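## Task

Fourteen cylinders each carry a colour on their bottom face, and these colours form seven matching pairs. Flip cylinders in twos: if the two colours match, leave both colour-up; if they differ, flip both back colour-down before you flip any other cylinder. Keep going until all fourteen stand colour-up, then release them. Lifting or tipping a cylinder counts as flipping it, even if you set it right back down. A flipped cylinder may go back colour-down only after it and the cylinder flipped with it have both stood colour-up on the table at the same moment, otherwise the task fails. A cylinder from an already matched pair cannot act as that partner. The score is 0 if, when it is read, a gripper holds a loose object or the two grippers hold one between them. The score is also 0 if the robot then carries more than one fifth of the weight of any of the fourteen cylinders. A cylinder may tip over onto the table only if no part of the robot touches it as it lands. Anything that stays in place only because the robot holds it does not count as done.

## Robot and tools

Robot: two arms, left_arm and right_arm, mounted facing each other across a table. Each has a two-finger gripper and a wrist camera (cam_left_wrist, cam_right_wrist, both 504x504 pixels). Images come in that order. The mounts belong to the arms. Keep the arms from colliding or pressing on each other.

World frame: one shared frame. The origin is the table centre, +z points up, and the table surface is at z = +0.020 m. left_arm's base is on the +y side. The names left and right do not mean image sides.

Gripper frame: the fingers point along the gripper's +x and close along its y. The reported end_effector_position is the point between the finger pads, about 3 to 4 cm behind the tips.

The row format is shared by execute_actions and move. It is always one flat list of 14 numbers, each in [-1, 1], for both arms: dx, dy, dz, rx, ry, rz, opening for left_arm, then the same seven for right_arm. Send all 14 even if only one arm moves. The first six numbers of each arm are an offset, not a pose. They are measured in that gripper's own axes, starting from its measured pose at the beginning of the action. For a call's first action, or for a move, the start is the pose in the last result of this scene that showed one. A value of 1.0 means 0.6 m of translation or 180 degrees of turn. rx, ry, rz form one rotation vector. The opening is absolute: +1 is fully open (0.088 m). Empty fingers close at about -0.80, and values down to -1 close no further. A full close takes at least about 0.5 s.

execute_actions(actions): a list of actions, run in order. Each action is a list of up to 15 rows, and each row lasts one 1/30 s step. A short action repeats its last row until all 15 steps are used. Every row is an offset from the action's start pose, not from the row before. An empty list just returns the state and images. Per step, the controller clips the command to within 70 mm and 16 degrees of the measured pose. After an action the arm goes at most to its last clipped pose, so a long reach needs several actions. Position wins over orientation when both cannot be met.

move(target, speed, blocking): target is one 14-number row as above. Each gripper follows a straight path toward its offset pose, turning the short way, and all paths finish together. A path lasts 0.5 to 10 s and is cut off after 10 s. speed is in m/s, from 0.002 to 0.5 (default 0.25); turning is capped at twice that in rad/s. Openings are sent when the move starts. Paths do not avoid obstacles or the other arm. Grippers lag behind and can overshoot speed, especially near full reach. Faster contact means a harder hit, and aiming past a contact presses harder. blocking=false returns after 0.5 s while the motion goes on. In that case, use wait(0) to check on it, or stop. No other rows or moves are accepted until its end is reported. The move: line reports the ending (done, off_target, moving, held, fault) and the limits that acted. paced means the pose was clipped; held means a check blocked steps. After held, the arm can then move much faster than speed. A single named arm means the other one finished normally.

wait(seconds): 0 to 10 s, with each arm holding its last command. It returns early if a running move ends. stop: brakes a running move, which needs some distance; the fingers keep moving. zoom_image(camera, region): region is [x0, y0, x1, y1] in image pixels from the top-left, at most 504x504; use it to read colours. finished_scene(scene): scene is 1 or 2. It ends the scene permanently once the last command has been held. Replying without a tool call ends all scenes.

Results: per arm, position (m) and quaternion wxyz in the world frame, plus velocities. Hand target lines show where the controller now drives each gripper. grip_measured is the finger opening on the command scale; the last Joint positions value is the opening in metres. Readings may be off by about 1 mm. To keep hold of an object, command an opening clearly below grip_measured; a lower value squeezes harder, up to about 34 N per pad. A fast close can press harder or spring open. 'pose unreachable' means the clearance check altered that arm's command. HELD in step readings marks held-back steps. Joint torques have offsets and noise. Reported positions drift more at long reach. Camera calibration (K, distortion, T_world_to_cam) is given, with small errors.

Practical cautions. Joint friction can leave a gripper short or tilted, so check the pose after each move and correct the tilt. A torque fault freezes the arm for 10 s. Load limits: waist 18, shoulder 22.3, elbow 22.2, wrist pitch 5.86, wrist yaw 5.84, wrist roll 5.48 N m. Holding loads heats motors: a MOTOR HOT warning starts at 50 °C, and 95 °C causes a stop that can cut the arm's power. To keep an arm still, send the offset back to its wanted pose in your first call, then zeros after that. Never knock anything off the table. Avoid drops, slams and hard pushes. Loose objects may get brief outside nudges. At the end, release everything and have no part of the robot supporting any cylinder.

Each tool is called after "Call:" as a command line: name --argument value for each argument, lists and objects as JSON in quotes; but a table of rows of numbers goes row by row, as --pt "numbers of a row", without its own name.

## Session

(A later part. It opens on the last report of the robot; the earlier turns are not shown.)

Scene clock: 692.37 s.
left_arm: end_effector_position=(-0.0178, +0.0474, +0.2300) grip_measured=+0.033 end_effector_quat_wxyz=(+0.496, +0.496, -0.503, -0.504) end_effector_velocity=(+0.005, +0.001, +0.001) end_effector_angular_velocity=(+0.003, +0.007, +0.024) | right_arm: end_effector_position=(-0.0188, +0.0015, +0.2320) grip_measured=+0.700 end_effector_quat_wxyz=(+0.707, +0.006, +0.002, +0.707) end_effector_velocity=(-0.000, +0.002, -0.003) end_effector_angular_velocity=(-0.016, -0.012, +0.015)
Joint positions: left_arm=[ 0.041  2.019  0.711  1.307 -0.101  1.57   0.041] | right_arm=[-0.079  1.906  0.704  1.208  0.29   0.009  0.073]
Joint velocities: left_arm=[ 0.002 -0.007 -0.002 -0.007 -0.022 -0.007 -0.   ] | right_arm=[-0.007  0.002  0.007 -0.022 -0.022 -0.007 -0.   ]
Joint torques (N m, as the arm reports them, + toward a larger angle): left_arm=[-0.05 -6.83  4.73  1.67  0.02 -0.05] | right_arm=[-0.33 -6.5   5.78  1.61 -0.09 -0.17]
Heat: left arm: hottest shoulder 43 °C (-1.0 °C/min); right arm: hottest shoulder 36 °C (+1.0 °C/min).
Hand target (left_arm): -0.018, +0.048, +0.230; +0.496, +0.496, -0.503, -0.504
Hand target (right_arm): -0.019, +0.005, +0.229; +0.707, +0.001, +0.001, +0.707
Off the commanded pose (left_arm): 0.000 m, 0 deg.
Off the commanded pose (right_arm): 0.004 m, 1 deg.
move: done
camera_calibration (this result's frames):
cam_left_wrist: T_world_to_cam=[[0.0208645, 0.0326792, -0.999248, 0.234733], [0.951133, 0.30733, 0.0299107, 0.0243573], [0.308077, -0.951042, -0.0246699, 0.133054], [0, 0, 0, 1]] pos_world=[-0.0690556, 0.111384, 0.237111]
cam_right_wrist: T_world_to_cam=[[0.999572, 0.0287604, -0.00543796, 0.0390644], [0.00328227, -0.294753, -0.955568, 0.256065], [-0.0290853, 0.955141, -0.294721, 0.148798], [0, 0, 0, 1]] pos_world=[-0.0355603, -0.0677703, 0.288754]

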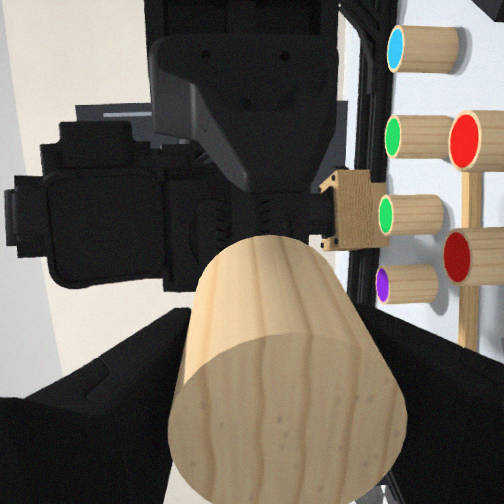

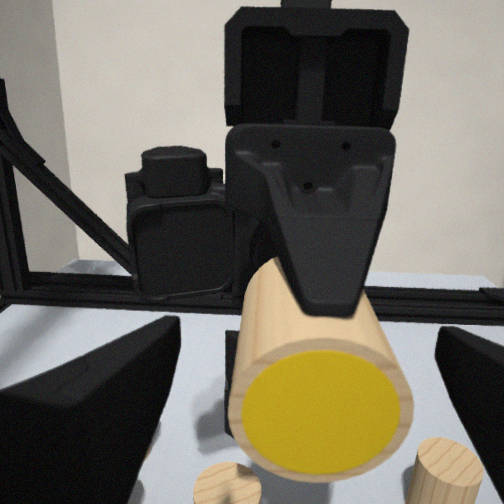

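Call:
execute_actions --actions '[[[0,0,0,0,0,0,-0.35,0,0,0,0,0,0,-0.35]],[[0,0,0,0,0,0,-0.35,0,0,0,0,0,0,-0.35]],[[0,0,0,0,0,0,0.6,0,0,0,0,0,0,-0.35]]]'

Call:
move --target '[-0.08,0,0,0,0,0,0.6,-0.15,0,0,-0.004,0,0,-0.35]' --speed 0.2

Scene clock: 696.20 s.
left_arm: end_effector_position=(-0.0178, +0.0474, +0.2300) grip_measured=+0.592 end_effector_quat_wxyz=(+0.496, +0.496, -0.503, -0.504) end_effector_velocity=(+0.000, +0.001, -0.004) end_effector_angular_velocity=(+0.012, +0.006, +0.005) | right_arm: end_effector_position=(-0.0187, +0.0018, +0.2320) grip_measured=+0.024 end_effector_quat_wxyz=(+0.707, +0.006, +0.002, +0.707) end_effector_velocity=(+0.000, -0.000, -0.004) end_effector_angular_velocity=(-0.012, -0.026, +0.005)
Joint positions: left_arm=[ 0.041  2.019  0.711  1.307 -0.101  1.57   0.068] | right_arm=[-0.079  1.906  0.705  1.208  0.29   0.009  0.04 ]
Joint velocities: left_arm=[-0.002  0.002 -0.002 -0.007 -0.007 -0.007  0.003] | right_arm=[-0.002  0.002 -0.002 -0.007 -0.007 -0.022 -0.   ]
Joint torques (N m, as the arm reports them, + toward a larger angle): left_arm=[-0.01 -6.79  4.69  1.76  0.01 -0.04] | right_arm=[ 0.05 -8.03  4.74  1.83  0.01 -0.01]
Heat: left arm: hottest shoulder 43 °C (+0.0 °C/min); right arm: hottest shoulder 36 °C (+0.0 °C/min).
Hand target (left_arm): -0.018, +0.047, +0.230; +0.496, +0.496, -0.503, -0.504
Hand target (right_arm): -0.019, +0.002, +0.232; +0.707, +0.006, +0.002, +0.707
Off the commanded pose (left_arm): 0.000 m, 0 deg.
Off the commanded pose (right_arm): 0.000 m, 0 deg.
Step readings (end_effector_position; steps 1 to 15: 1st action; 16 to 30: 2nd action; 31 to 45: 3rd action):
0: left_arm (-0.0178, +0.0474, +0.2300) | right_arm (-0.0187, +0.0018, +0.2320)
1: left_arm (-0.0178, +0.0474, +0.2300) | right_arm (-0.0187, +0.0018, +0.2320)
2: left_arm (-0.0178, +0.0474, +0.2300) | right_arm (-0.0187, +0.0018, +0.2320)
4: left_arm (-0.0178, +0.0474, +0.2300) | right_arm (-0.0187, +0.0018, +0.2320)
8: left_arm (-0.0178, +0.0474, +0.2300) | right_arm (-0.0187, +0.0018, +0.2320)
15: left_arm (-0.0178, +0.0474, +0.2300) | right_arm (-0.0187, +0.0018, +0.2320)
16: left_arm (-0.0178, +0.0474, +0.2300) | right_arm (-0.0187, +0.0018, +0.2320)
17: left_arm (-0.0178, +0.0474, +0.2300) | right_arm (-0.0187, +0.0018, +0.2320)
19: left_arm (-0.0178, +0.0474, +0.2300) | right_arm (-0.0187, +0.0018, +0.2320)
23: left_arm (-0.0178, +0.0474, +0.2300) | right_arm (-0.0187, +0.0018, +0.2320)
30: left_arm (-0.0178, +0.0474, +0.2300) | right_arm (-0.0187, +0.0018, +0.2320)
31: left_arm (-0.0178, +0.0474, +0.2300) | right_arm (-0.0187, +0.0018, +0.2320)
32: left_arm (-0.0178, +0.0474, +0.2300) | right_arm (-0.0187, +0.0018, +0.2320)
34: left_arm (-0.0178, +0.0474, +0.2300) | right_arm (-0.0187, +0.0018, +0.2320)
38: left_arm (-0.0178, +0.0474, +0.2300) | right_arm (-0.0187, +0.0018, +0.2320)
45: end_effector_position above
camera_calibration (this result's frames):
cam_left_wrist: T_world_to_cam=[[0.0208645, 0.0326792, -0.999248, 0.234733], [0.951133, 0.30733, 0.0299107, 0.0243573], [0.308077, -0.951042, -0.0246699, 0.133054], [0, 0, 0, 1]] pos_world=[-0.0690556, 0.111384, 0.237111]
cam_right_wrist: T_world_to_cam=[[0.999582, 0.0283791, -0.00543796, 0.0389595], [0.00316983, -0.294754, -0.955568, 0.256138], [-0.028721, 0.955152, -0.294721, 0.148525], [0, 0, 0, 1]] pos_world=[-0.0354894, -0.0674713, 0.288743]

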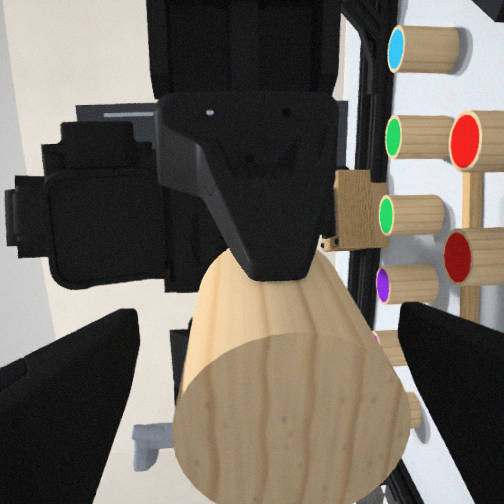

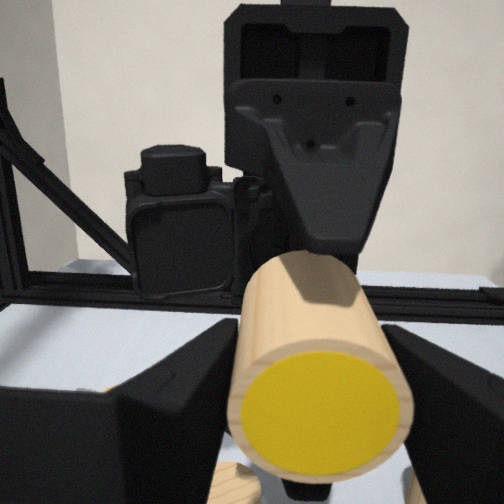

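Scene clock: 697.17 s.
left_arm: end_effector_position=(-0.0175, +0.0938, +0.2262) grip_measured=+0.600 end_effector_quat_wxyz=(+0.492, +0.498, -0.502, -0.507) end_effector_velocity=(-0.002, +0.002, -0.006) end_effector_angular_velocity=(+0.027, +0.004, +0.000) | right_arm: end_effector_position=(-0.0190, -0.0852, +0.2305) grip_measured=+0.025 end_effector_quat_wxyz=(+0.707, +0.002, +0.000, +0.707) end_effector_velocity=(-0.001, -0.003, -0.001) end_effector_angular_velocity=(-0.007, -0.010, +0.010)
Joint positions: left_arm=[ 0.025  1.924  0.514  1.398 -0.113  1.57   0.068] | right_arm=[0.027 1.675 0.369 1.309 0.395 0.003 0.04 ]
Joint velocities: left_arm=[-0.007 -0.002 -0.007 -0.022 -0.007 -0.007 -0.   ] | right_arm=[ 0.002 -0.012 -0.012 -0.007 -0.007 -0.007 -0.   ]
Joint torques (N m, as the arm reports them, + toward a larger angle): left_arm=[-0.32 -6.95  3.78  2.   -0.2  -0.05] | right_arm=[ 0.23 -6.66  3.18  2.03  0.16 -0.18]
Heat: left arm: hottest shoulder 43 °C (+0.0 °C/min); right arm: hottest shoulder 36 °C (+0.0 °C/min).
Hand target (left_arm): -0.017, +0.095, +0.230; +0.496, +0.496, -0.503, -0.504
Hand target (right_arm): -0.019, -0.088, +0.232; +0.707, +0.002, -0.002, +0.707
Off the commanded pose (left_arm): 0.004 m, 1 deg.
Off the commanded pose (right_arm): 0.003 m, 0 deg.
move: done
camera_calibration (this result's frames):
cam_left_wrist: T_world_to_cam=[[0.0224102, 0.043169, -0.998816, 0.228298], [0.952369, 0.302996, 0.0344636, 0.00933018], [0.304125, -0.952014, -0.0343227, 0.179241], [0, 0, 0, 1]] pos_world=[-0.0685135, 0.157957, 0.233858]
cam_right_wrist: T_world_to_cam=[[0.999586, 0.0287288, 0.00127839, 0.0402791], [0.00978513, -0.297988, -0.954519, 0.228744], [-0.0270412, 0.954137, -0.298146, 0.231932], [0, 0, 0, 1]] pos_world=[-0.036229, -0.154289, 0.287439]

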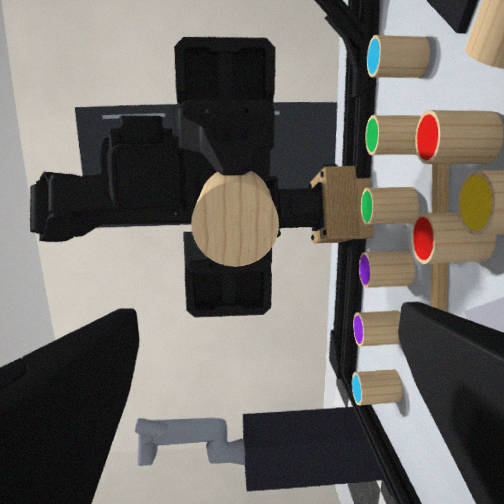

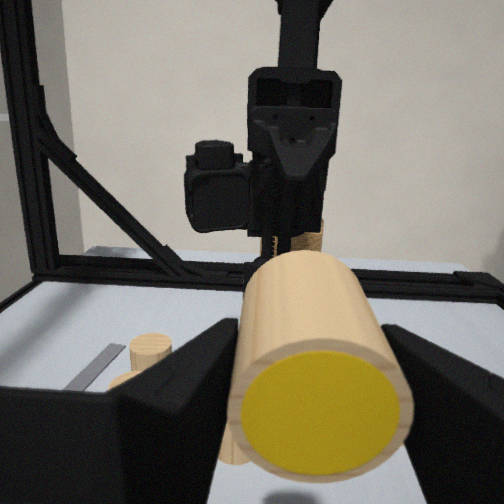

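Call:
move --target '[-0.032,-0.149,0.2025,0,0,-0.494,0.4,-0.191,-0.473,-0.134,0,0.506,0,-0.35]' --speed 0.4

Scene clock: 701.67 s.
left_arm: end_effector_position=(-0.1366, +0.1156, +0.1378) grip_measured=+0.400 end_effector_quat_wxyz=(-0.000, +0.706, -0.009, -0.708) end_effector_velocity=(+0.002, +0.005, -0.000) end_effector_angular_velocity=(+0.027, -0.019, -0.010) | right_arm: end_effector_position=(+0.2625, -0.2004, +0.1524) grip_measured=+0.025 end_effector_quat_wxyz=(+0.502, -0.503, +0.503, +0.491) end_effector_velocity=(-0.002, +0.000, -0.002) end_effector_angular_velocity=(-0.006, +0.013, +0.010)
Joint positions: left_arm=[-0.218  2.254  1.766 -1.071 -0.002  1.209  0.059] | right_arm=[-1.003  1.791  1.248 -1.032  0.017 -0.624  0.04 ]
Joint velocities: left_arm=[-0.002  0.007  0.012 -0.037 -0.007  0.007 -0.   ] | right_arm=[ 0.002  0.007  0.002 -0.007 -0.007 -0.007 -0.   ]
Joint torques (N m, as the arm reports them, + toward a larger angle): left_arm=[-0.22 -7.96  6.97  0.02  0.23 -0.1 ] | right_arm=[-0.21 -6.44  6.99 -0.06  0.05 -0.24]
Heat: left arm: hottest shoulder 43 °C (+0.0 °C/min); right arm: hottest shoulder 36 °C (+0.0 °C/min).
Hand target (left_arm): -0.139, +0.115, +0.136; -0.002, +0.705, -0.006, -0.709
Hand target (right_arm): +0.265, -0.199, +0.152; +0.500, -0.506, +0.503, +0.491
Off the commanded pose (left_arm): 0.002 m, 0 deg.
Off the commanded pose (right_arm): 0.004 m, 1 deg.
move: done
camera_calibration (this result's frames):
cam_left_wrist: T_world_to_cam=[[0.0345094, 0.999196, 0.020418, -0.107539], [0.946753, -0.0392282, 0.319563, 0.118803], [0.320107, 0.00830286, -0.947345, 0.250124], [0, 0, 0, 1]] pos_world=[-0.188832, 0.110036, 0.201184]
cam_right_wrist: T_world_to_cam=[[0.999817, -0.00659656, -0.0179763, -0.241954], [-0.000644474, -0.949848, 0.31271, -0.203928], [-0.0191376, -0.312641, -0.949679, 0.16952], [0, 0, 0, 1]] pos_world=[0.245023, -0.142298, 0.22041]

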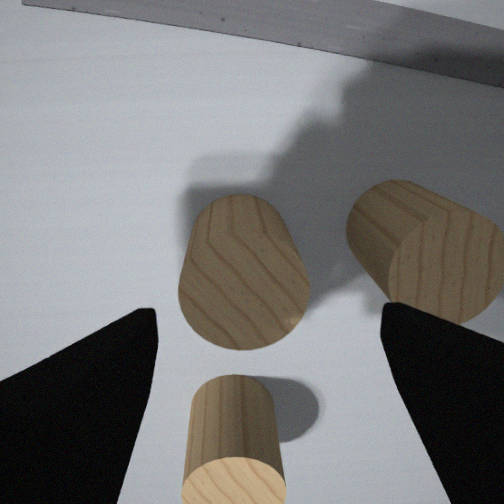

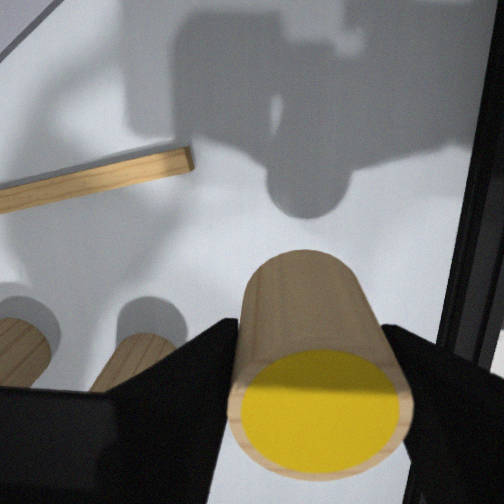

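Call:
move --target '[0.116,0.008,-0.003,0,0,0,0.4,0.1257,0,0,0,0,0,-0.35]' --speed 0.08

Call:
execute_actions --actions '[[[0,0,0,0,0,0,0.4,0,0,0,0,0,0,0.4]],[[0,0,0,0,0,0,-0.35,0,0,0,0,0,0,0.4]],[[0,0,0,0,0,0,-0.35,0,0,0,0,0,0,0.4]]]'

Call:
move --target '[-0.14,0,0,-0.003,0,0,-0.35,-0.12,0,0,0,0,0,0.4]' --speed 0.2

Scene clock: 705.97 s.
left_arm: end_effector_position=(-0.1364, +0.1076, +0.0747) grip_measured=+0.400 end_effector_quat_wxyz=(+0.005, +0.704, -0.013, -0.710) end_effector_velocity=(+0.001, +0.002, -0.005) end_effector_angular_velocity=(+0.004, -0.009, +0.020) | right_arm: end_effector_position=(+0.2651, -0.1974, +0.0832) grip_measured=+0.025 end_effector_quat_wxyz=(+0.510, -0.502, +0.496, +0.492) end_effector_velocity=(-0.003, +0.003, -0.001) end_effector_angular_velocity=(+0.015, +0.016, +0.010)
Joint positions: left_arm=[-0.211  2.357  1.68  -0.867 -0.002  1.214  0.059] | right_arm=[-1.004  1.902  1.09  -0.743  0.017 -0.624  0.04 ]
Joint velocities: left_arm=[-0.002  0.007 -0.007  0.007 -0.007 -0.022  0.   ] | right_arm=[ 0.002  0.002 -0.002  0.007 -0.022 -0.007  0.   ]
Joint torques (N m, as the arm reports them, + toward a larger angle): left_arm=[ 0.15 -8.23  4.69  0.47  0.03  0.1 ] | right_arm=[-0.21 -6.71  3.48  0.27 -0.04 -0.11]
Heat: left arm: hottest shoulder 44 °C (+1.0 °C/min); right arm: hottest shoulder 36 °C (+1.0 °C/min).
Hand target (left_arm): -0.134, +0.110, +0.068; -0.000, +0.706, -0.009, -0.708
Hand target (right_arm): +0.263, -0.202, +0.077; +0.502, -0.503, +0.503, +0.491
Off the commanded pose (left_arm): 0.007 m, 1 deg.
Off the commanded pose (right_arm): 0.008 m, 1 deg.
move: done
camera_calibration (this result's frames):
cam_left_wrist: T_world_to_cam=[[0.0326857, 0.999445, 0.00648376, -0.0974639], [0.948613, -0.033065, 0.314706, 0.138388], [0.314745, -0.00413581, -0.949167, 0.191129], [0, 0, 0, 1]] pos_world=[-0.188248, 0.102776, 0.138494]
cam_right_wrist: T_world_to_cam=[[0.99996, -0.00678985, -0.00578114, -0.246857], [-0.00476342, -0.954741, 0.297401, -0.178033], [-0.0075388, -0.297362, -0.954735, 0.105143], [0, 0, 0, 1]] pos_world=[0.246792, -0.140386, 0.151903]

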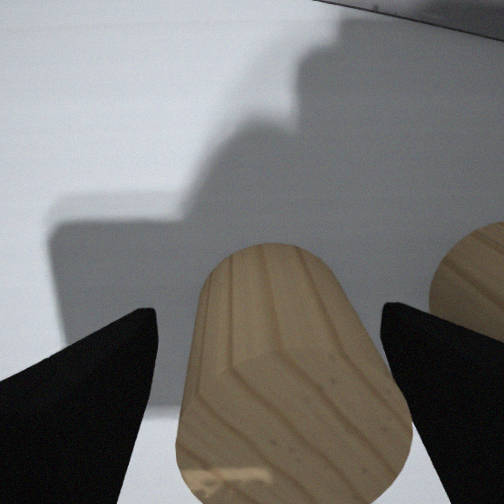

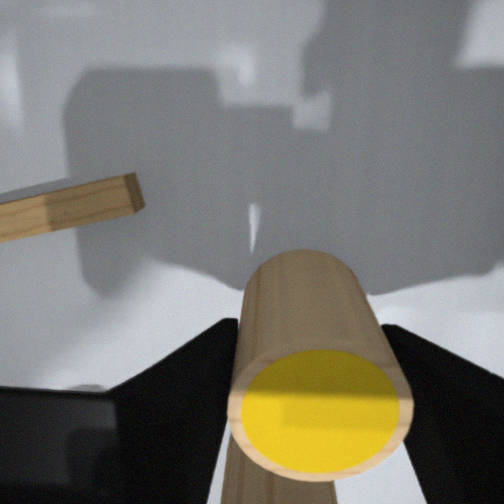

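Scene clock: 707.47 s.
left_arm: end_effector_position=(-0.1364, +0.1077, +0.0747) grip_measured=+0.034 end_effector_quat_wxyz=(+0.005, +0.704, -0.013, -0.710) end_effector_velocity=(+0.001, +0.002, +0.000) end_effector_angular_velocity=(+0.004, -0.010, -0.010) | right_arm: end_effector_position=(+0.2651, -0.1974, +0.0832) grip_measured=+0.400 end_effector_quat_wxyz=(+0.510, -0.502, +0.496, +0.492) end_effector_velocity=(-0.002, -0.002, +0.000) end_effector_angular_velocity=(-0.002, +0.010, +0.005)
Joint positions: left_arm=[-0.211  2.357  1.68  -0.868 -0.002  1.214  0.041] | right_arm=[-1.004  1.902  1.09  -0.743  0.017 -0.624  0.059]
Joint velocities: left_arm=[-0.002 -0.002 -0.002 -0.007 -0.007  0.007 -0.   ] | right_arm=[-0.002 -0.002 -0.002 -0.007 -0.007 -0.007 -0.   ]
Joint torques (N m, as the arm reports them, + toward a larger angle): left_arm=[-0.08 -9.26  5.52  0.25  0.05  0.04] | right_arm=[ 0.04 -8.02  4.75  0.12 -0.03 -0.01]
Heat: left arm: hottest shoulder 44 °C (+1.0 °C/min); right arm: hottest shoulder 37 °C (+1.0 °C/min).
Hand target (left_arm): -0.136, +0.108, +0.075; +0.005, +0.704, -0.013, -0.710
Hand target (right_arm): +0.265, -0.197, +0.083; +0.510, -0.502, +0.496, +0.492
Off the commanded pose (left_arm): 0.000 m, 0 deg.
Off the commanded pose (right_arm): 0.000 m, 0 deg.
Step readings (end_effector_position; steps 1 to 15: 1st action; 16 to 30: 2nd action; 31 to 45: 3rd action):
0: left_arm (-0.1364, +0.1076, +0.0747) | right_arm (+0.2651, -0.1974, +0.0832)
1: left_arm (-0.1364, +0.1076, +0.0747) | right_arm (+0.2651, -0.1974, +0.0832)
2: left_arm (-0.1364, +0.1076, +0.0747) | right_arm (+0.2651, -0.1974, +0.0832)
4: left_arm (-0.1364, +0.1076, +0.0747) | right_arm (+0.2651, -0.1974, +0.0832)
8: left_arm (-0.1364, +0.1076, +0.0747) | right_arm (+0.2651, -0.1974, +0.0832)
15: left_arm (-0.1364, +0.1076, +0.0747) | right_arm (+0.2651, -0.1974, +0.0832)
16: left_arm (-0.1364, +0.1076, +0.0747) | right_arm (+0.2651, -0.1974, +0.0832)
17: left_arm (-0.1364, +0.1076, +0.0747) | right_arm (+0.2651, -0.1974, +0.0832)
19: left_arm (-0.1364, +0.1077, +0.0747) | right_arm (+0.2651, -0.1974, +0.0832)
23: left_arm (-0.1364, +0.1077, +0.0747) | right_arm (+0.2651, -0.1974, +0.0832)
30: left_arm (-0.1364, +0.1077, +0.0747) | right_arm (+0.2651, -0.1974, +0.0832)
31: left_arm (-0.1364, +0.1077, +0.0747) | right_arm (+0.2651, -0.1974, +0.0832)
32: left_arm (-0.1364, +0.1077, +0.0747) | right_arm (+0.2651, -0.1974, +0.0832)
34: left_arm (-0.1364, +0.1077, +0.0747) | right_arm (+0.2651, -0.1974, +0.0832)
38: left_arm (-0.1364, +0.1077, +0.0747) | right_arm (+0.2651, -0.1974, +0.0832)
45: end_effector_position above
camera_calibration (this result's frames):
cam_left_wrist: T_world_to_cam=[[0.0326839, 0.99944, 0.00720436, -0.0976746], [0.948527, -0.0332891, 0.314942, 0.138333], [0.315006, -0.00346, -0.949084, 0.191063], [0, 0, 0, 1]] pos_world=[-0.188206, 0.102886, 0.138472]
cam_right_wrist: T_world_to_cam=[[0.999958, -0.00678229, -0.00608958, -0.246783], [-0.00466624, -0.954808, 0.297186, -0.178021], [-0.00782998, -0.297146, -0.9548, 0.105277], [0, 0, 0, 1]] pos_world=[0.246766, -0.140367, 0.151921]

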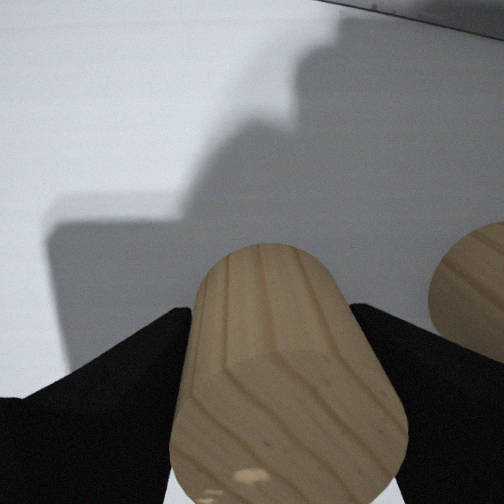

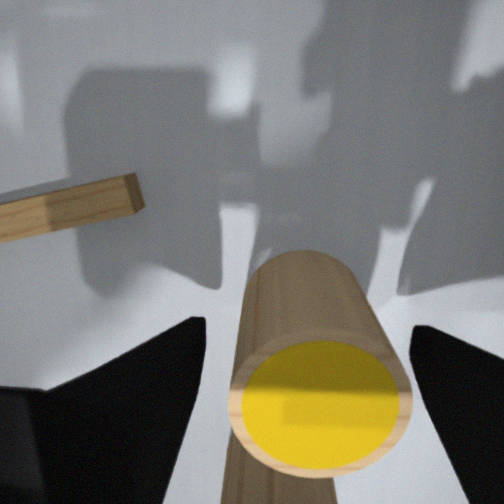

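Scene clock: 708.37 s.
left_arm: end_effector_position=(-0.1348, +0.1118, +0.1522) grip_measured=+0.033 end_effector_quat_wxyz=(+0.002, +0.706, -0.005, -0.708) end_effector_velocity=(-0.001, +0.003, +0.003) end_effector_angular_velocity=(+0.014, +0.003, +0.034) | right_arm: end_effector_position=(+0.2625, -0.2004, +0.1501) grip_measured=+0.400 end_effector_quat_wxyz=(+0.504, -0.503, +0.502, +0.491) end_effector_velocity=(+0.000, -0.005, +0.004) end_effector_angular_velocity=(-0.022, +0.007, -0.015)
Joint positions: left_arm=[-0.211  2.254  1.825 -1.131 -0.002  1.207  0.041] | right_arm=[-1.003  1.79   1.237 -1.017  0.017 -0.624  0.059]
Joint velocities: left_arm=[-0.002 -0.002  0.007 -0.022  0.007 -0.037 -0.   ] | right_arm=[-0.007 -0.002  0.012 -0.037  0.007  0.007 -0.   ]
Joint torques (N m, as the arm reports them, + toward a larger angle): left_arm=[ -0.15 -10.03   6.81  -0.01   0.05  -0.14] | right_arm=[ 0.35 -8.48  6.88 -0.09 -0.01  0.07]
Heat: left arm: hottest shoulder 44 °C (+1.0 °C/min); right arm: hottest shoulder 37 °C (+1.0 °C/min).
Hand target (left_arm): -0.136, +0.110, +0.159; +0.008, +0.704, -0.009, -0.710
Hand target (right_arm): +0.264, -0.198, +0.155; +0.509, -0.502, +0.496, +0.492
Off the commanded pose (left_arm): 0.007 m, 1 deg.
Off the commanded pose (right_arm): 0.006 m, 1 deg.
move: done
camera_calibration (this result's frames):
cam_left_wrist: T_world_to_cam=[[0.0253607, 0.999437, 0.0219864, -0.105599], [0.947018, -0.0310631, 0.319675, 0.111392], [0.320178, 0.0127143, -0.947272, 0.262769], [0, 0, 0, 1]] pos_world=[-0.186945, 0.105659, 0.215627]
cam_right_wrist: T_world_to_cam=[[0.999864, -0.00615397, -0.0152893, -0.242291], [-0.00112496, -0.950993, 0.309209, -0.202822], [-0.0164429, -0.30915, -0.950871, 0.167474], [0, 0, 0, 1]] pos_world=[0.244784, -0.142599, 0.218256]

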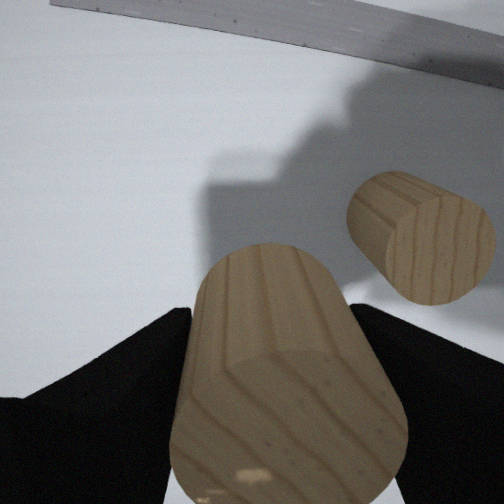

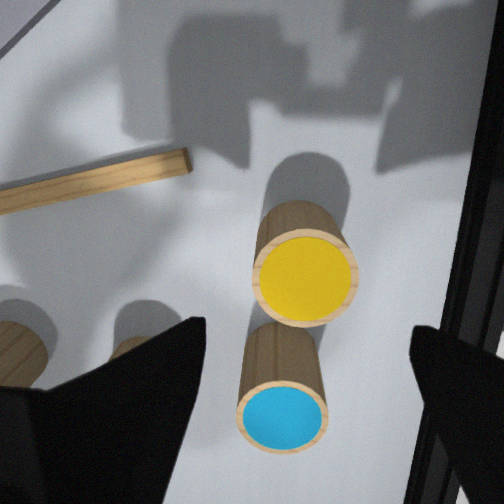

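Call:
move --target '[-0.133,0.115,-0.195,0,0,0.502,-0.35,-0.13,0.4675,0.136,0,-0.497,0,0.7]' --speed 0.4

Scene clock: 712.87 s.
left_arm: end_effector_position=(-0.0187, +0.0440, +0.2362) grip_measured=+0.032 end_effector_quat_wxyz=(+0.503, +0.493, -0.507, -0.497) end_effector_velocity=(+0.002, +0.001, -0.000) end_effector_angular_velocity=(-0.002, +0.008, +0.019) | right_arm: end_effector_position=(-0.0187, -0.1157, +0.2315) grip_measured=+0.700 end_effector_quat_wxyz=(+0.708, +0.005, +0.006, +0.706) end_effector_velocity=(+0.000, -0.000, -0.002) end_effector_angular_velocity=(+0.002, -0.006, -0.005)
Joint positions: left_arm=[ 0.036  2.02   0.728  1.313 -0.113  1.574  0.041] | right_arm=[0.083 1.566 0.264 1.3   0.454 0.017 0.073]
Joint velocities: left_arm=[-0.002  0.002 -0.002  0.007 -0.022 -0.007 -0.   ] | right_arm=[ 0.002  0.017 -0.002  0.022  0.007 -0.007 -0.   ]
Joint torques (N m, as the arm reports them, + toward a larger angle): left_arm=[ 0.29 -6.2   4.88  2.13  0.21  0.05] | right_arm=[ 0.37 -3.57  2.92  1.9   0.09 -0.17]
Heat: left arm: hottest shoulder 45 °C (+2.0 °C/min); right arm: hottest shoulder 37 °C (+1.0 °C/min).
Hand target (left_arm): -0.018, +0.044, +0.234; +0.501, +0.494, -0.509, -0.497
Hand target (right_arm): -0.018, -0.118, +0.225; +0.708, -0.006, +0.007, +0.706
Off the commanded pose (left_arm): 0.004 m, 0 deg.
Off the commanded pose (right_arm): 0.008 m, 2 deg.
move: done
camera_calibration (this result's frames):
cam_left_wrist: T_world_to_cam=[[0.0226989, 0.0119685, -0.999671, 0.242125], [0.948929, 0.314473, 0.0253118, 0.0268881], [0.314672, -0.949191, -0.00421909, 0.125503], [0, 0, 0, 1]] pos_world=[-0.0705033, 0.107773, 0.241894]
cam_right_wrist: T_world_to_cam=[[0.999595, 0.0260438, -0.0114689, 0.0434265], [-0.00307044, -0.301963, -0.953315, 0.219655], [-0.0282911, 0.952964, -0.301761, 0.261936], [0, 0, 0, 1]] pos_world=[-0.0353241, -0.184419, 0.28894]

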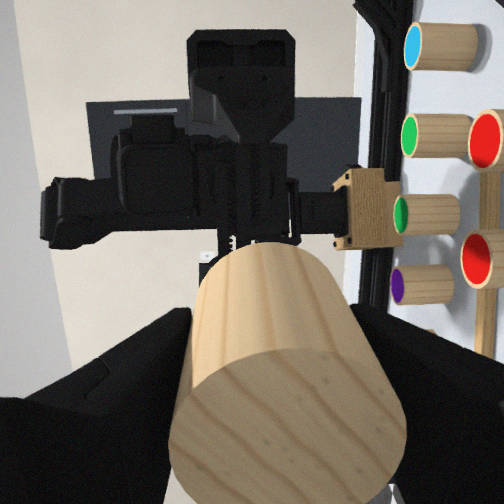

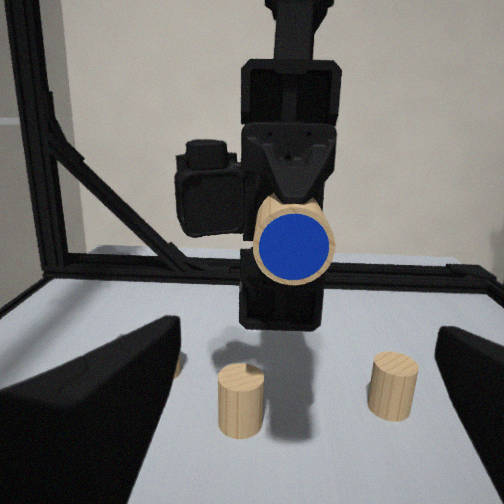

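Call:
move --target '[0,0,0,0,0,-0.007,-0.35,0.1945,0,0.005,-0.005,0,0,0.7]' --speed 0.12

Call:
execute_actions --actions '[[[0,0,0,0,0,0,-0.35,0,0,0,0,0,0,-0.35]],[[0,0,0,0,0,0,-0.35,0,0,0,0,0,0,-0.35]],[[0,0,0,0,0,0,0.6,0,0,0,0,0,0,-0.35]]]'

Call:
move --target '[-0.08,0,0,0,0,0,0.6,-0.15,0,0,-0.004,0,0,-0.35]' --speed 0.2

Scene clock: 716.77 s.
left_arm: end_effector_position=(-0.0187, +0.0441, +0.2289) grip_measured=+0.033 end_effector_quat_wxyz=(+0.492, +0.504, -0.499, -0.505) end_effector_velocity=(-0.000, -0.000, +0.000) end_effector_angular_velocity=(+0.002, +0.007, +0.005) | right_arm: end_effector_position=(-0.0185, -0.0021, +0.2372) grip_measured=+0.700 end_effector_quat_wxyz=(+0.708, +0.005, +0.001, +0.706) end_effector_velocity=(+0.002, +0.002, +0.000) end_effector_angular_velocity=(-0.002, -0.008, -0.000)
Joint positions: left_arm=[ 0.036  2.016  0.728  1.271 -0.113  1.574  0.041] | right_arm=[-0.075  1.876  0.694  1.187  0.297  0.007  0.073]
Joint velocities: left_arm=[-0.002 -0.002  0.002 -0.007 -0.007 -0.007 -0.   ] | right_arm=[-0.007  0.002  0.007 -0.007 -0.007 -0.007 -0.   ]
Joint torques (N m, as the arm reports them, + toward a larger angle): left_arm=[-0.03 -8.54  5.01  1.67  0.   -0.14] | right_arm=[-0.16 -6.51  6.07  1.58 -0.07 -0.18]
Heat: left arm: hottest shoulder 45 °C (+1.0 °C/min); right arm: hottest shoulder 36 °C (+0.0 °C/min).
Hand target (left_arm): -0.019, +0.044, +0.236; +0.498, +0.499, -0.502, -0.502
Hand target (right_arm): -0.019, +0.001, +0.234; +0.708, -0.000, +0.000, +0.706
Off the commanded pose (left_arm): 0.007 m, 1 deg.
Off the commanded pose (right_arm): 0.004 m, 1 deg.
move: done
camera_calibration (this result's frames):
cam_left_wrist: T_world_to_cam=[[0.0272383, 0.0494287, -0.998406, 0.232981], [0.948778, 0.313222, 0.0413912, 0.0234174], [0.314769, -0.948393, -0.0383652, 0.133312], [0, 0, 0, 1]] pos_world=[-0.0705265, 0.107582, 0.236755]
cam_right_wrist: T_world_to_cam=[[0.999666, 0.0256931, -0.00288818, 0.0383108], [0.00484345, -0.295827, -0.955229, 0.259934], [-0.0253972, 0.954896, -0.295853, 0.154121], [0, 0, 0, 1]] pos_world=[-0.0356427, -0.0712585, 0.294004]

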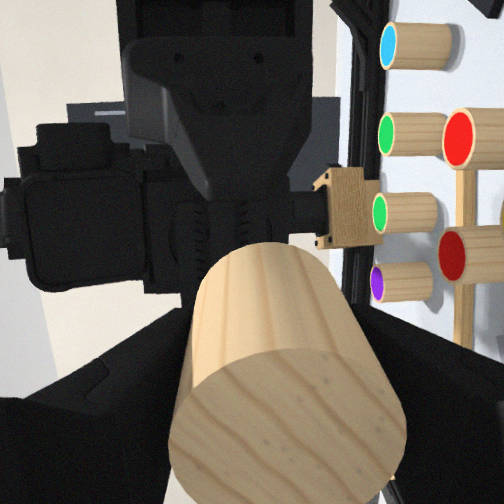

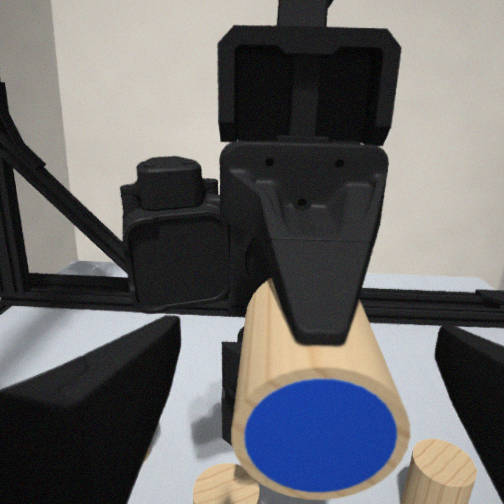

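Scene clock: 718.27 s.
left_arm: end_effector_position=(-0.0190, +0.0441, +0.2289) grip_measured=+0.592 end_effector_quat_wxyz=(+0.492, +0.503, -0.499, -0.505) end_effector_velocity=(+0.000, +0.002, -0.001) end_effector_angular_velocity=(+0.007, -0.008, +0.005) | right_arm: end_effector_position=(-0.0180, -0.0021, +0.2371) grip_measured=+0.022 end_effector_quat_wxyz=(+0.709, +0.004, +0.001, +0.705) end_effector_velocity=(+0.000, -0.000, -0.001) end_effector_angular_velocity=(-0.007, +0.005, +0.005)
Joint positions: left_arm=[ 0.036  2.016  0.728  1.271 -0.112  1.574  0.068] | right_arm=[-0.076  1.876  0.694  1.186  0.297  0.007  0.04 ]
Joint velocities: left_arm=[-0.002 -0.007 -0.007 -0.007 -0.007  0.007  0.004] | right_arm=[-0.002 -0.002 -0.002 -0.007 -0.007  0.007 -0.   ]
Joint torques (N m, as the arm reports them, + toward a larger angle): left_arm=[-0.1  -6.9   4.91  1.74  0.   -0.05] | right_arm=[ 0.06 -7.84  4.84  1.82  0.01  0.  ]
Heat: left arm: hottest shoulder 45 °C (+1.0 °C/min); right arm: hottest shoulder 37 °C (+1.0 °C/min).
Hand target (left_arm): -0.019, +0.044, +0.229; +0.492, +0.503, -0.499, -0.505
Hand target (right_arm): -0.018, -0.002, +0.237; +0.709, +0.004, +0.001, +0.705
Off the commanded pose (left_arm): 0.000 m, 0 deg.
Off the commanded pose (right_arm): 0.000 m, 0 deg.
Step readings (end_effector_position; steps 1 to 15: 1st action; 16 to 30: 2nd action; 31 to 45: 3rd action):
0: left_arm (-0.0187, +0.0441, +0.2289) | right_arm (-0.0185, -0.0021, +0.2372)
1: left_arm (-0.0187, +0.0441, +0.2289) | right_arm (-0.0185, -0.0021, +0.2371)
2: left_arm (-0.0187, +0.0441, +0.2289) | right_arm (-0.0184, -0.0021, +0.2371)
4: left_arm (-0.0187, +0.0441, +0.2289) | right_arm (-0.0185, -0.0021, +0.2371)
8: left_arm (-0.0190, +0.0441, +0.2289) | right_arm (-0.0180, -0.0021, +0.2371)
15: left_arm (-0.0190, +0.0441, +0.2289) | right_arm (-0.0180, -0.0021, +0.2371)
16: left_arm (-0.0190, +0.0441, +0.2289) | right_arm (-0.0180, -0.0021, +0.2371)
17: left_arm (-0.0190, +0.0441, +0.2289) | right_arm (-0.0180, -0.0021, +0.2371)
19: left_arm (-0.0190, +0.0441, +0.2289) | right_arm (-0.0180, -0.0021, +0.2371)
23: left_arm (-0.0190, +0.0441, +0.2289) | right_arm (-0.0180, -0.0021, +0.2371)
30: left_arm (-0.0190, +0.0441, +0.2289) | right_arm (-0.0180, -0.0021, +0.2371)
31: left_arm (-0.0190, +0.0441, +0.2289) | right_arm (-0.0180, -0.0021, +0.2371)
32: left_arm (-0.0190, +0.0441, +0.2289) | right_arm (-0.0180, -0.0021, +0.2371)
34: left_arm (-0.0190, +0.0441, +0.2289) | right_arm (-0.0180, -0.0021, +0.2371)
38: left_arm (-0.0190, +0.0441, +0.2289) | right_arm (-0.0180, -0.0021, +0.2371)
45: end_effector_position above
camera_calibration (this result's frames):
cam_left_wrist: T_world_to_cam=[[0.0272817, 0.0493991, -0.998406, 0.23299], [0.949136, 0.312136, 0.0413792, 0.0237507], [0.313683, -0.948752, -0.0383709, 0.133418], [0, 0, 0, 1]] pos_world=[-0.0707498, 0.107657, 0.236756]
cam_right_wrist: T_world_to_cam=[[0.999704, 0.0241666, -0.00279073, 0.0378235], [0.00449362, -0.296184, -0.95512, 0.259842], [-0.0239086, 0.954825, -0.296205, 0.154153], [0, 0, 0, 1]] pos_world=[-0.0352943, -0.0711425, 0.293947]

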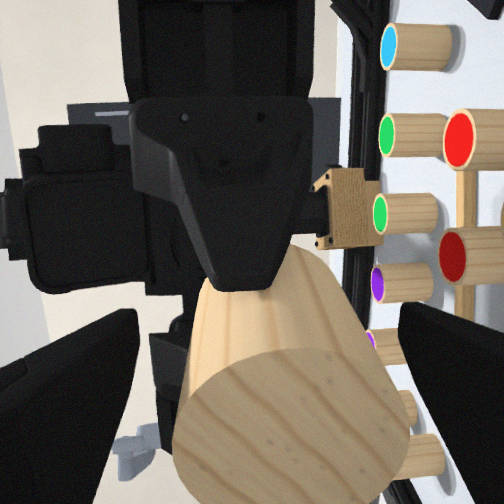

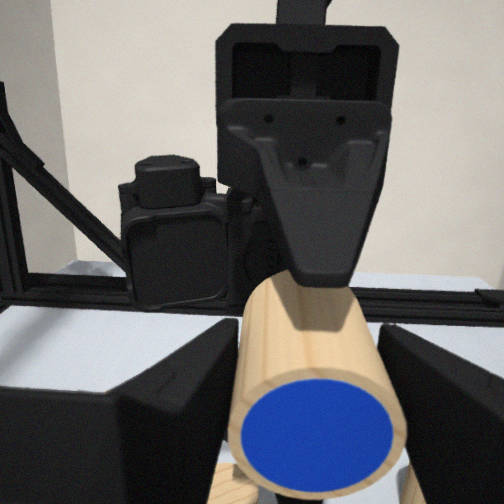

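Scene clock: 719.23 s.
left_arm: end_effector_position=(-0.0189, +0.0905, +0.2261) grip_measured=+0.600 end_effector_quat_wxyz=(+0.488, +0.505, -0.498, -0.508) end_effector_velocity=(+0.000, +0.001, +0.001) end_effector_angular_velocity=(+0.002, +0.006, +0.015) | right_arm: end_effector_position=(-0.0190, -0.0890, +0.2365) grip_measured=+0.022 end_effector_quat_wxyz=(+0.708, +0.002, -0.000, +0.706) end_effector_velocity=(-0.001, -0.003, -0.001) end_effector_angular_velocity=(-0.007, -0.010, +0.010)
Joint positions: left_arm=[ 0.018  1.915  0.531  1.356 -0.126  1.574  0.068] | right_arm=[0.035 1.631 0.362 1.272 0.407 0.001 0.04 ]
Joint velocities: left_arm=[-0.007 -0.007 -0.002 -0.007 -0.022 -0.007  0.   ] | right_arm=[ 0.002 -0.012 -0.012 -0.007 -0.007 -0.007 -0.   ]
Joint torques (N m, as the arm reports them, + toward a larger angle): left_arm=[-0.26 -6.95  3.83  2.01 -0.22 -0.06] | right_arm=[ 0.16 -6.36  3.03  1.94  0.12 -0.18]
Heat: left arm: hottest shoulder 45 °C (+1.0 °C/min); right arm: hottest shoulder 37 °C (+1.0 °C/min).
Hand target (left_arm): -0.019, +0.092, +0.230; +0.492, +0.503, -0.499, -0.505
Hand target (right_arm): -0.018, -0.092, +0.237; +0.709, +0.000, -0.003, +0.706
Off the commanded pose (left_arm): 0.004 m, 1 deg.
Off the commanded pose (right_arm): 0.003 m, 0 deg.
move: done
camera_calibration (this result's frames):
cam_left_wrist: T_world_to_cam=[[0.0290621, 0.0590778, -0.99783, 0.226926], [0.950132, 0.308445, 0.0459347, 0.00857324], [0.310489, -0.949406, -0.0471677, 0.179249], [0, 0, 0, 1]] pos_world=[-0.0703955, 0.154129, 0.234494]
cam_right_wrist: T_world_to_cam=[[0.999676, 0.02529, 0.00287497, 0.0396338], [0.0102685, -0.297369, -0.954708, 0.233379], [-0.0232896, 0.954428, -0.297532, 0.237262], [0, 0, 0, 1]] pos_world=[-0.0364917, -0.158052, 0.293287]

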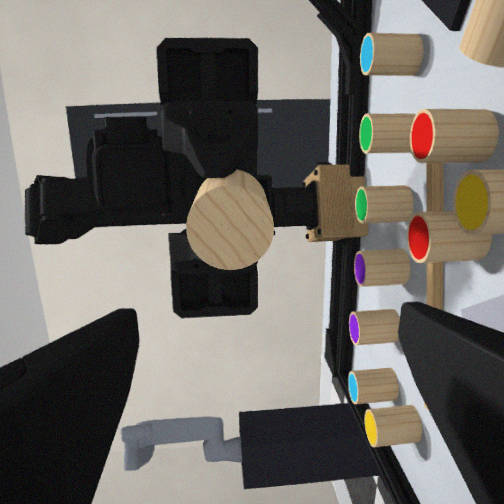

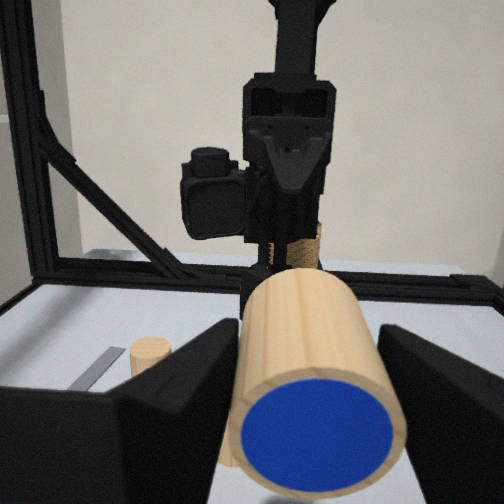

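Call:
move --target '[-0.019,-0.1485,0.05,0,0,-0.489,0.45,-0.06,-0.473,-0.144,0,0.506,0,-0.35]' --speed 0.3

Scene clock: 724.37 s.
left_arm: end_effector_position=(-0.0476, +0.1052, +0.1376) grip_measured=+0.450 end_effector_quat_wxyz=(+0.001, +0.710, -0.007, -0.704) end_effector_velocity=(+0.000, +0.001, +0.002) end_effector_angular_velocity=(+0.011, -0.009, +0.005) | right_arm: end_effector_position=(+0.2632, -0.1266, +0.1546) grip_measured=+0.021 end_effector_quat_wxyz=(+0.505, -0.501, +0.503, +0.491) end_effector_velocity=(-0.003, -0.004, +0.000) end_effector_angular_velocity=(-0.024, +0.022, +0.005)
Joint positions: left_arm=[-0.013  2.202  1.678 -1.038 -0.01   1.411  0.061] | right_arm=[-0.89   2.015  1.559 -1.117  0.015 -0.505  0.04 ]
Joint velocities: left_arm=[-0.002  0.002  0.012 -0.022 -0.007 -0.007 -0.   ] | right_arm=[-0.002  0.007  0.012 -0.037 -0.007 -0.007 -0.   ]
Joint torques (N m, as the arm reports them, + toward a larger angle): left_arm=[ 0.05 -7.8   6.91  0.    0.23 -0.08] | right_arm=[-0.1  -8.    7.21 -0.15  0.09 -0.17]
Heat: left arm: hottest shoulder 45 °C (+0.0 °C/min); right arm: hottest shoulder 37 °C (+1.0 °C/min).
Hand target (left_arm): -0.048, +0.104, +0.136; +0.000, +0.708, -0.004, -0.706
Hand target (right_arm): +0.265, -0.125, +0.152; +0.502, -0.504, +0.504, +0.490
Off the commanded pose (left_arm): 0.001 m, 0 deg.
Off the commanded pose (right_arm): 0.005 m, 1 deg.
move: done
camera_calibration (this result's frames):
cam_left_wrist: T_world_to_cam=[[0.0311626, 0.999289, 0.0212013, -0.100466], [0.943667, -0.0364059, 0.328889, 0.0324252], [0.329427, 0.00975788, -0.94413, 0.221424], [0, 0, 0, 1]] pos_world=[-0.100411, 0.099414, 0.200519]
cam_right_wrist: T_world_to_cam=[[0.999803, -0.0114694, -0.0162229, -0.242988], [-0.00590337, -0.951161, 0.30864, -0.132637], [-0.0189705, -0.308483, -0.951041, 0.195349], [0, 0, 0, 1]] pos_world=[0.245863, -0.0686836, 0.22278]

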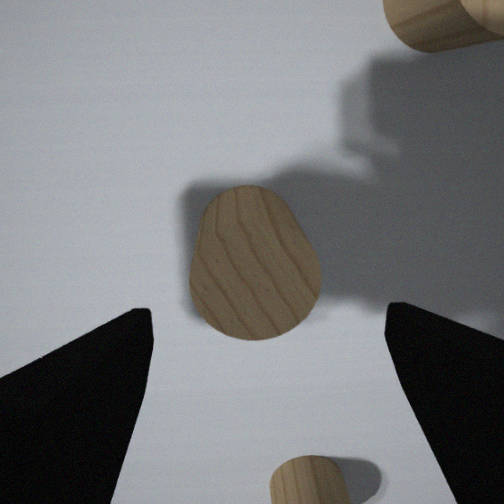

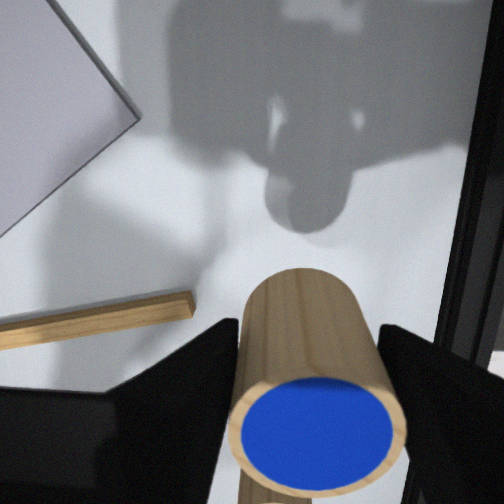

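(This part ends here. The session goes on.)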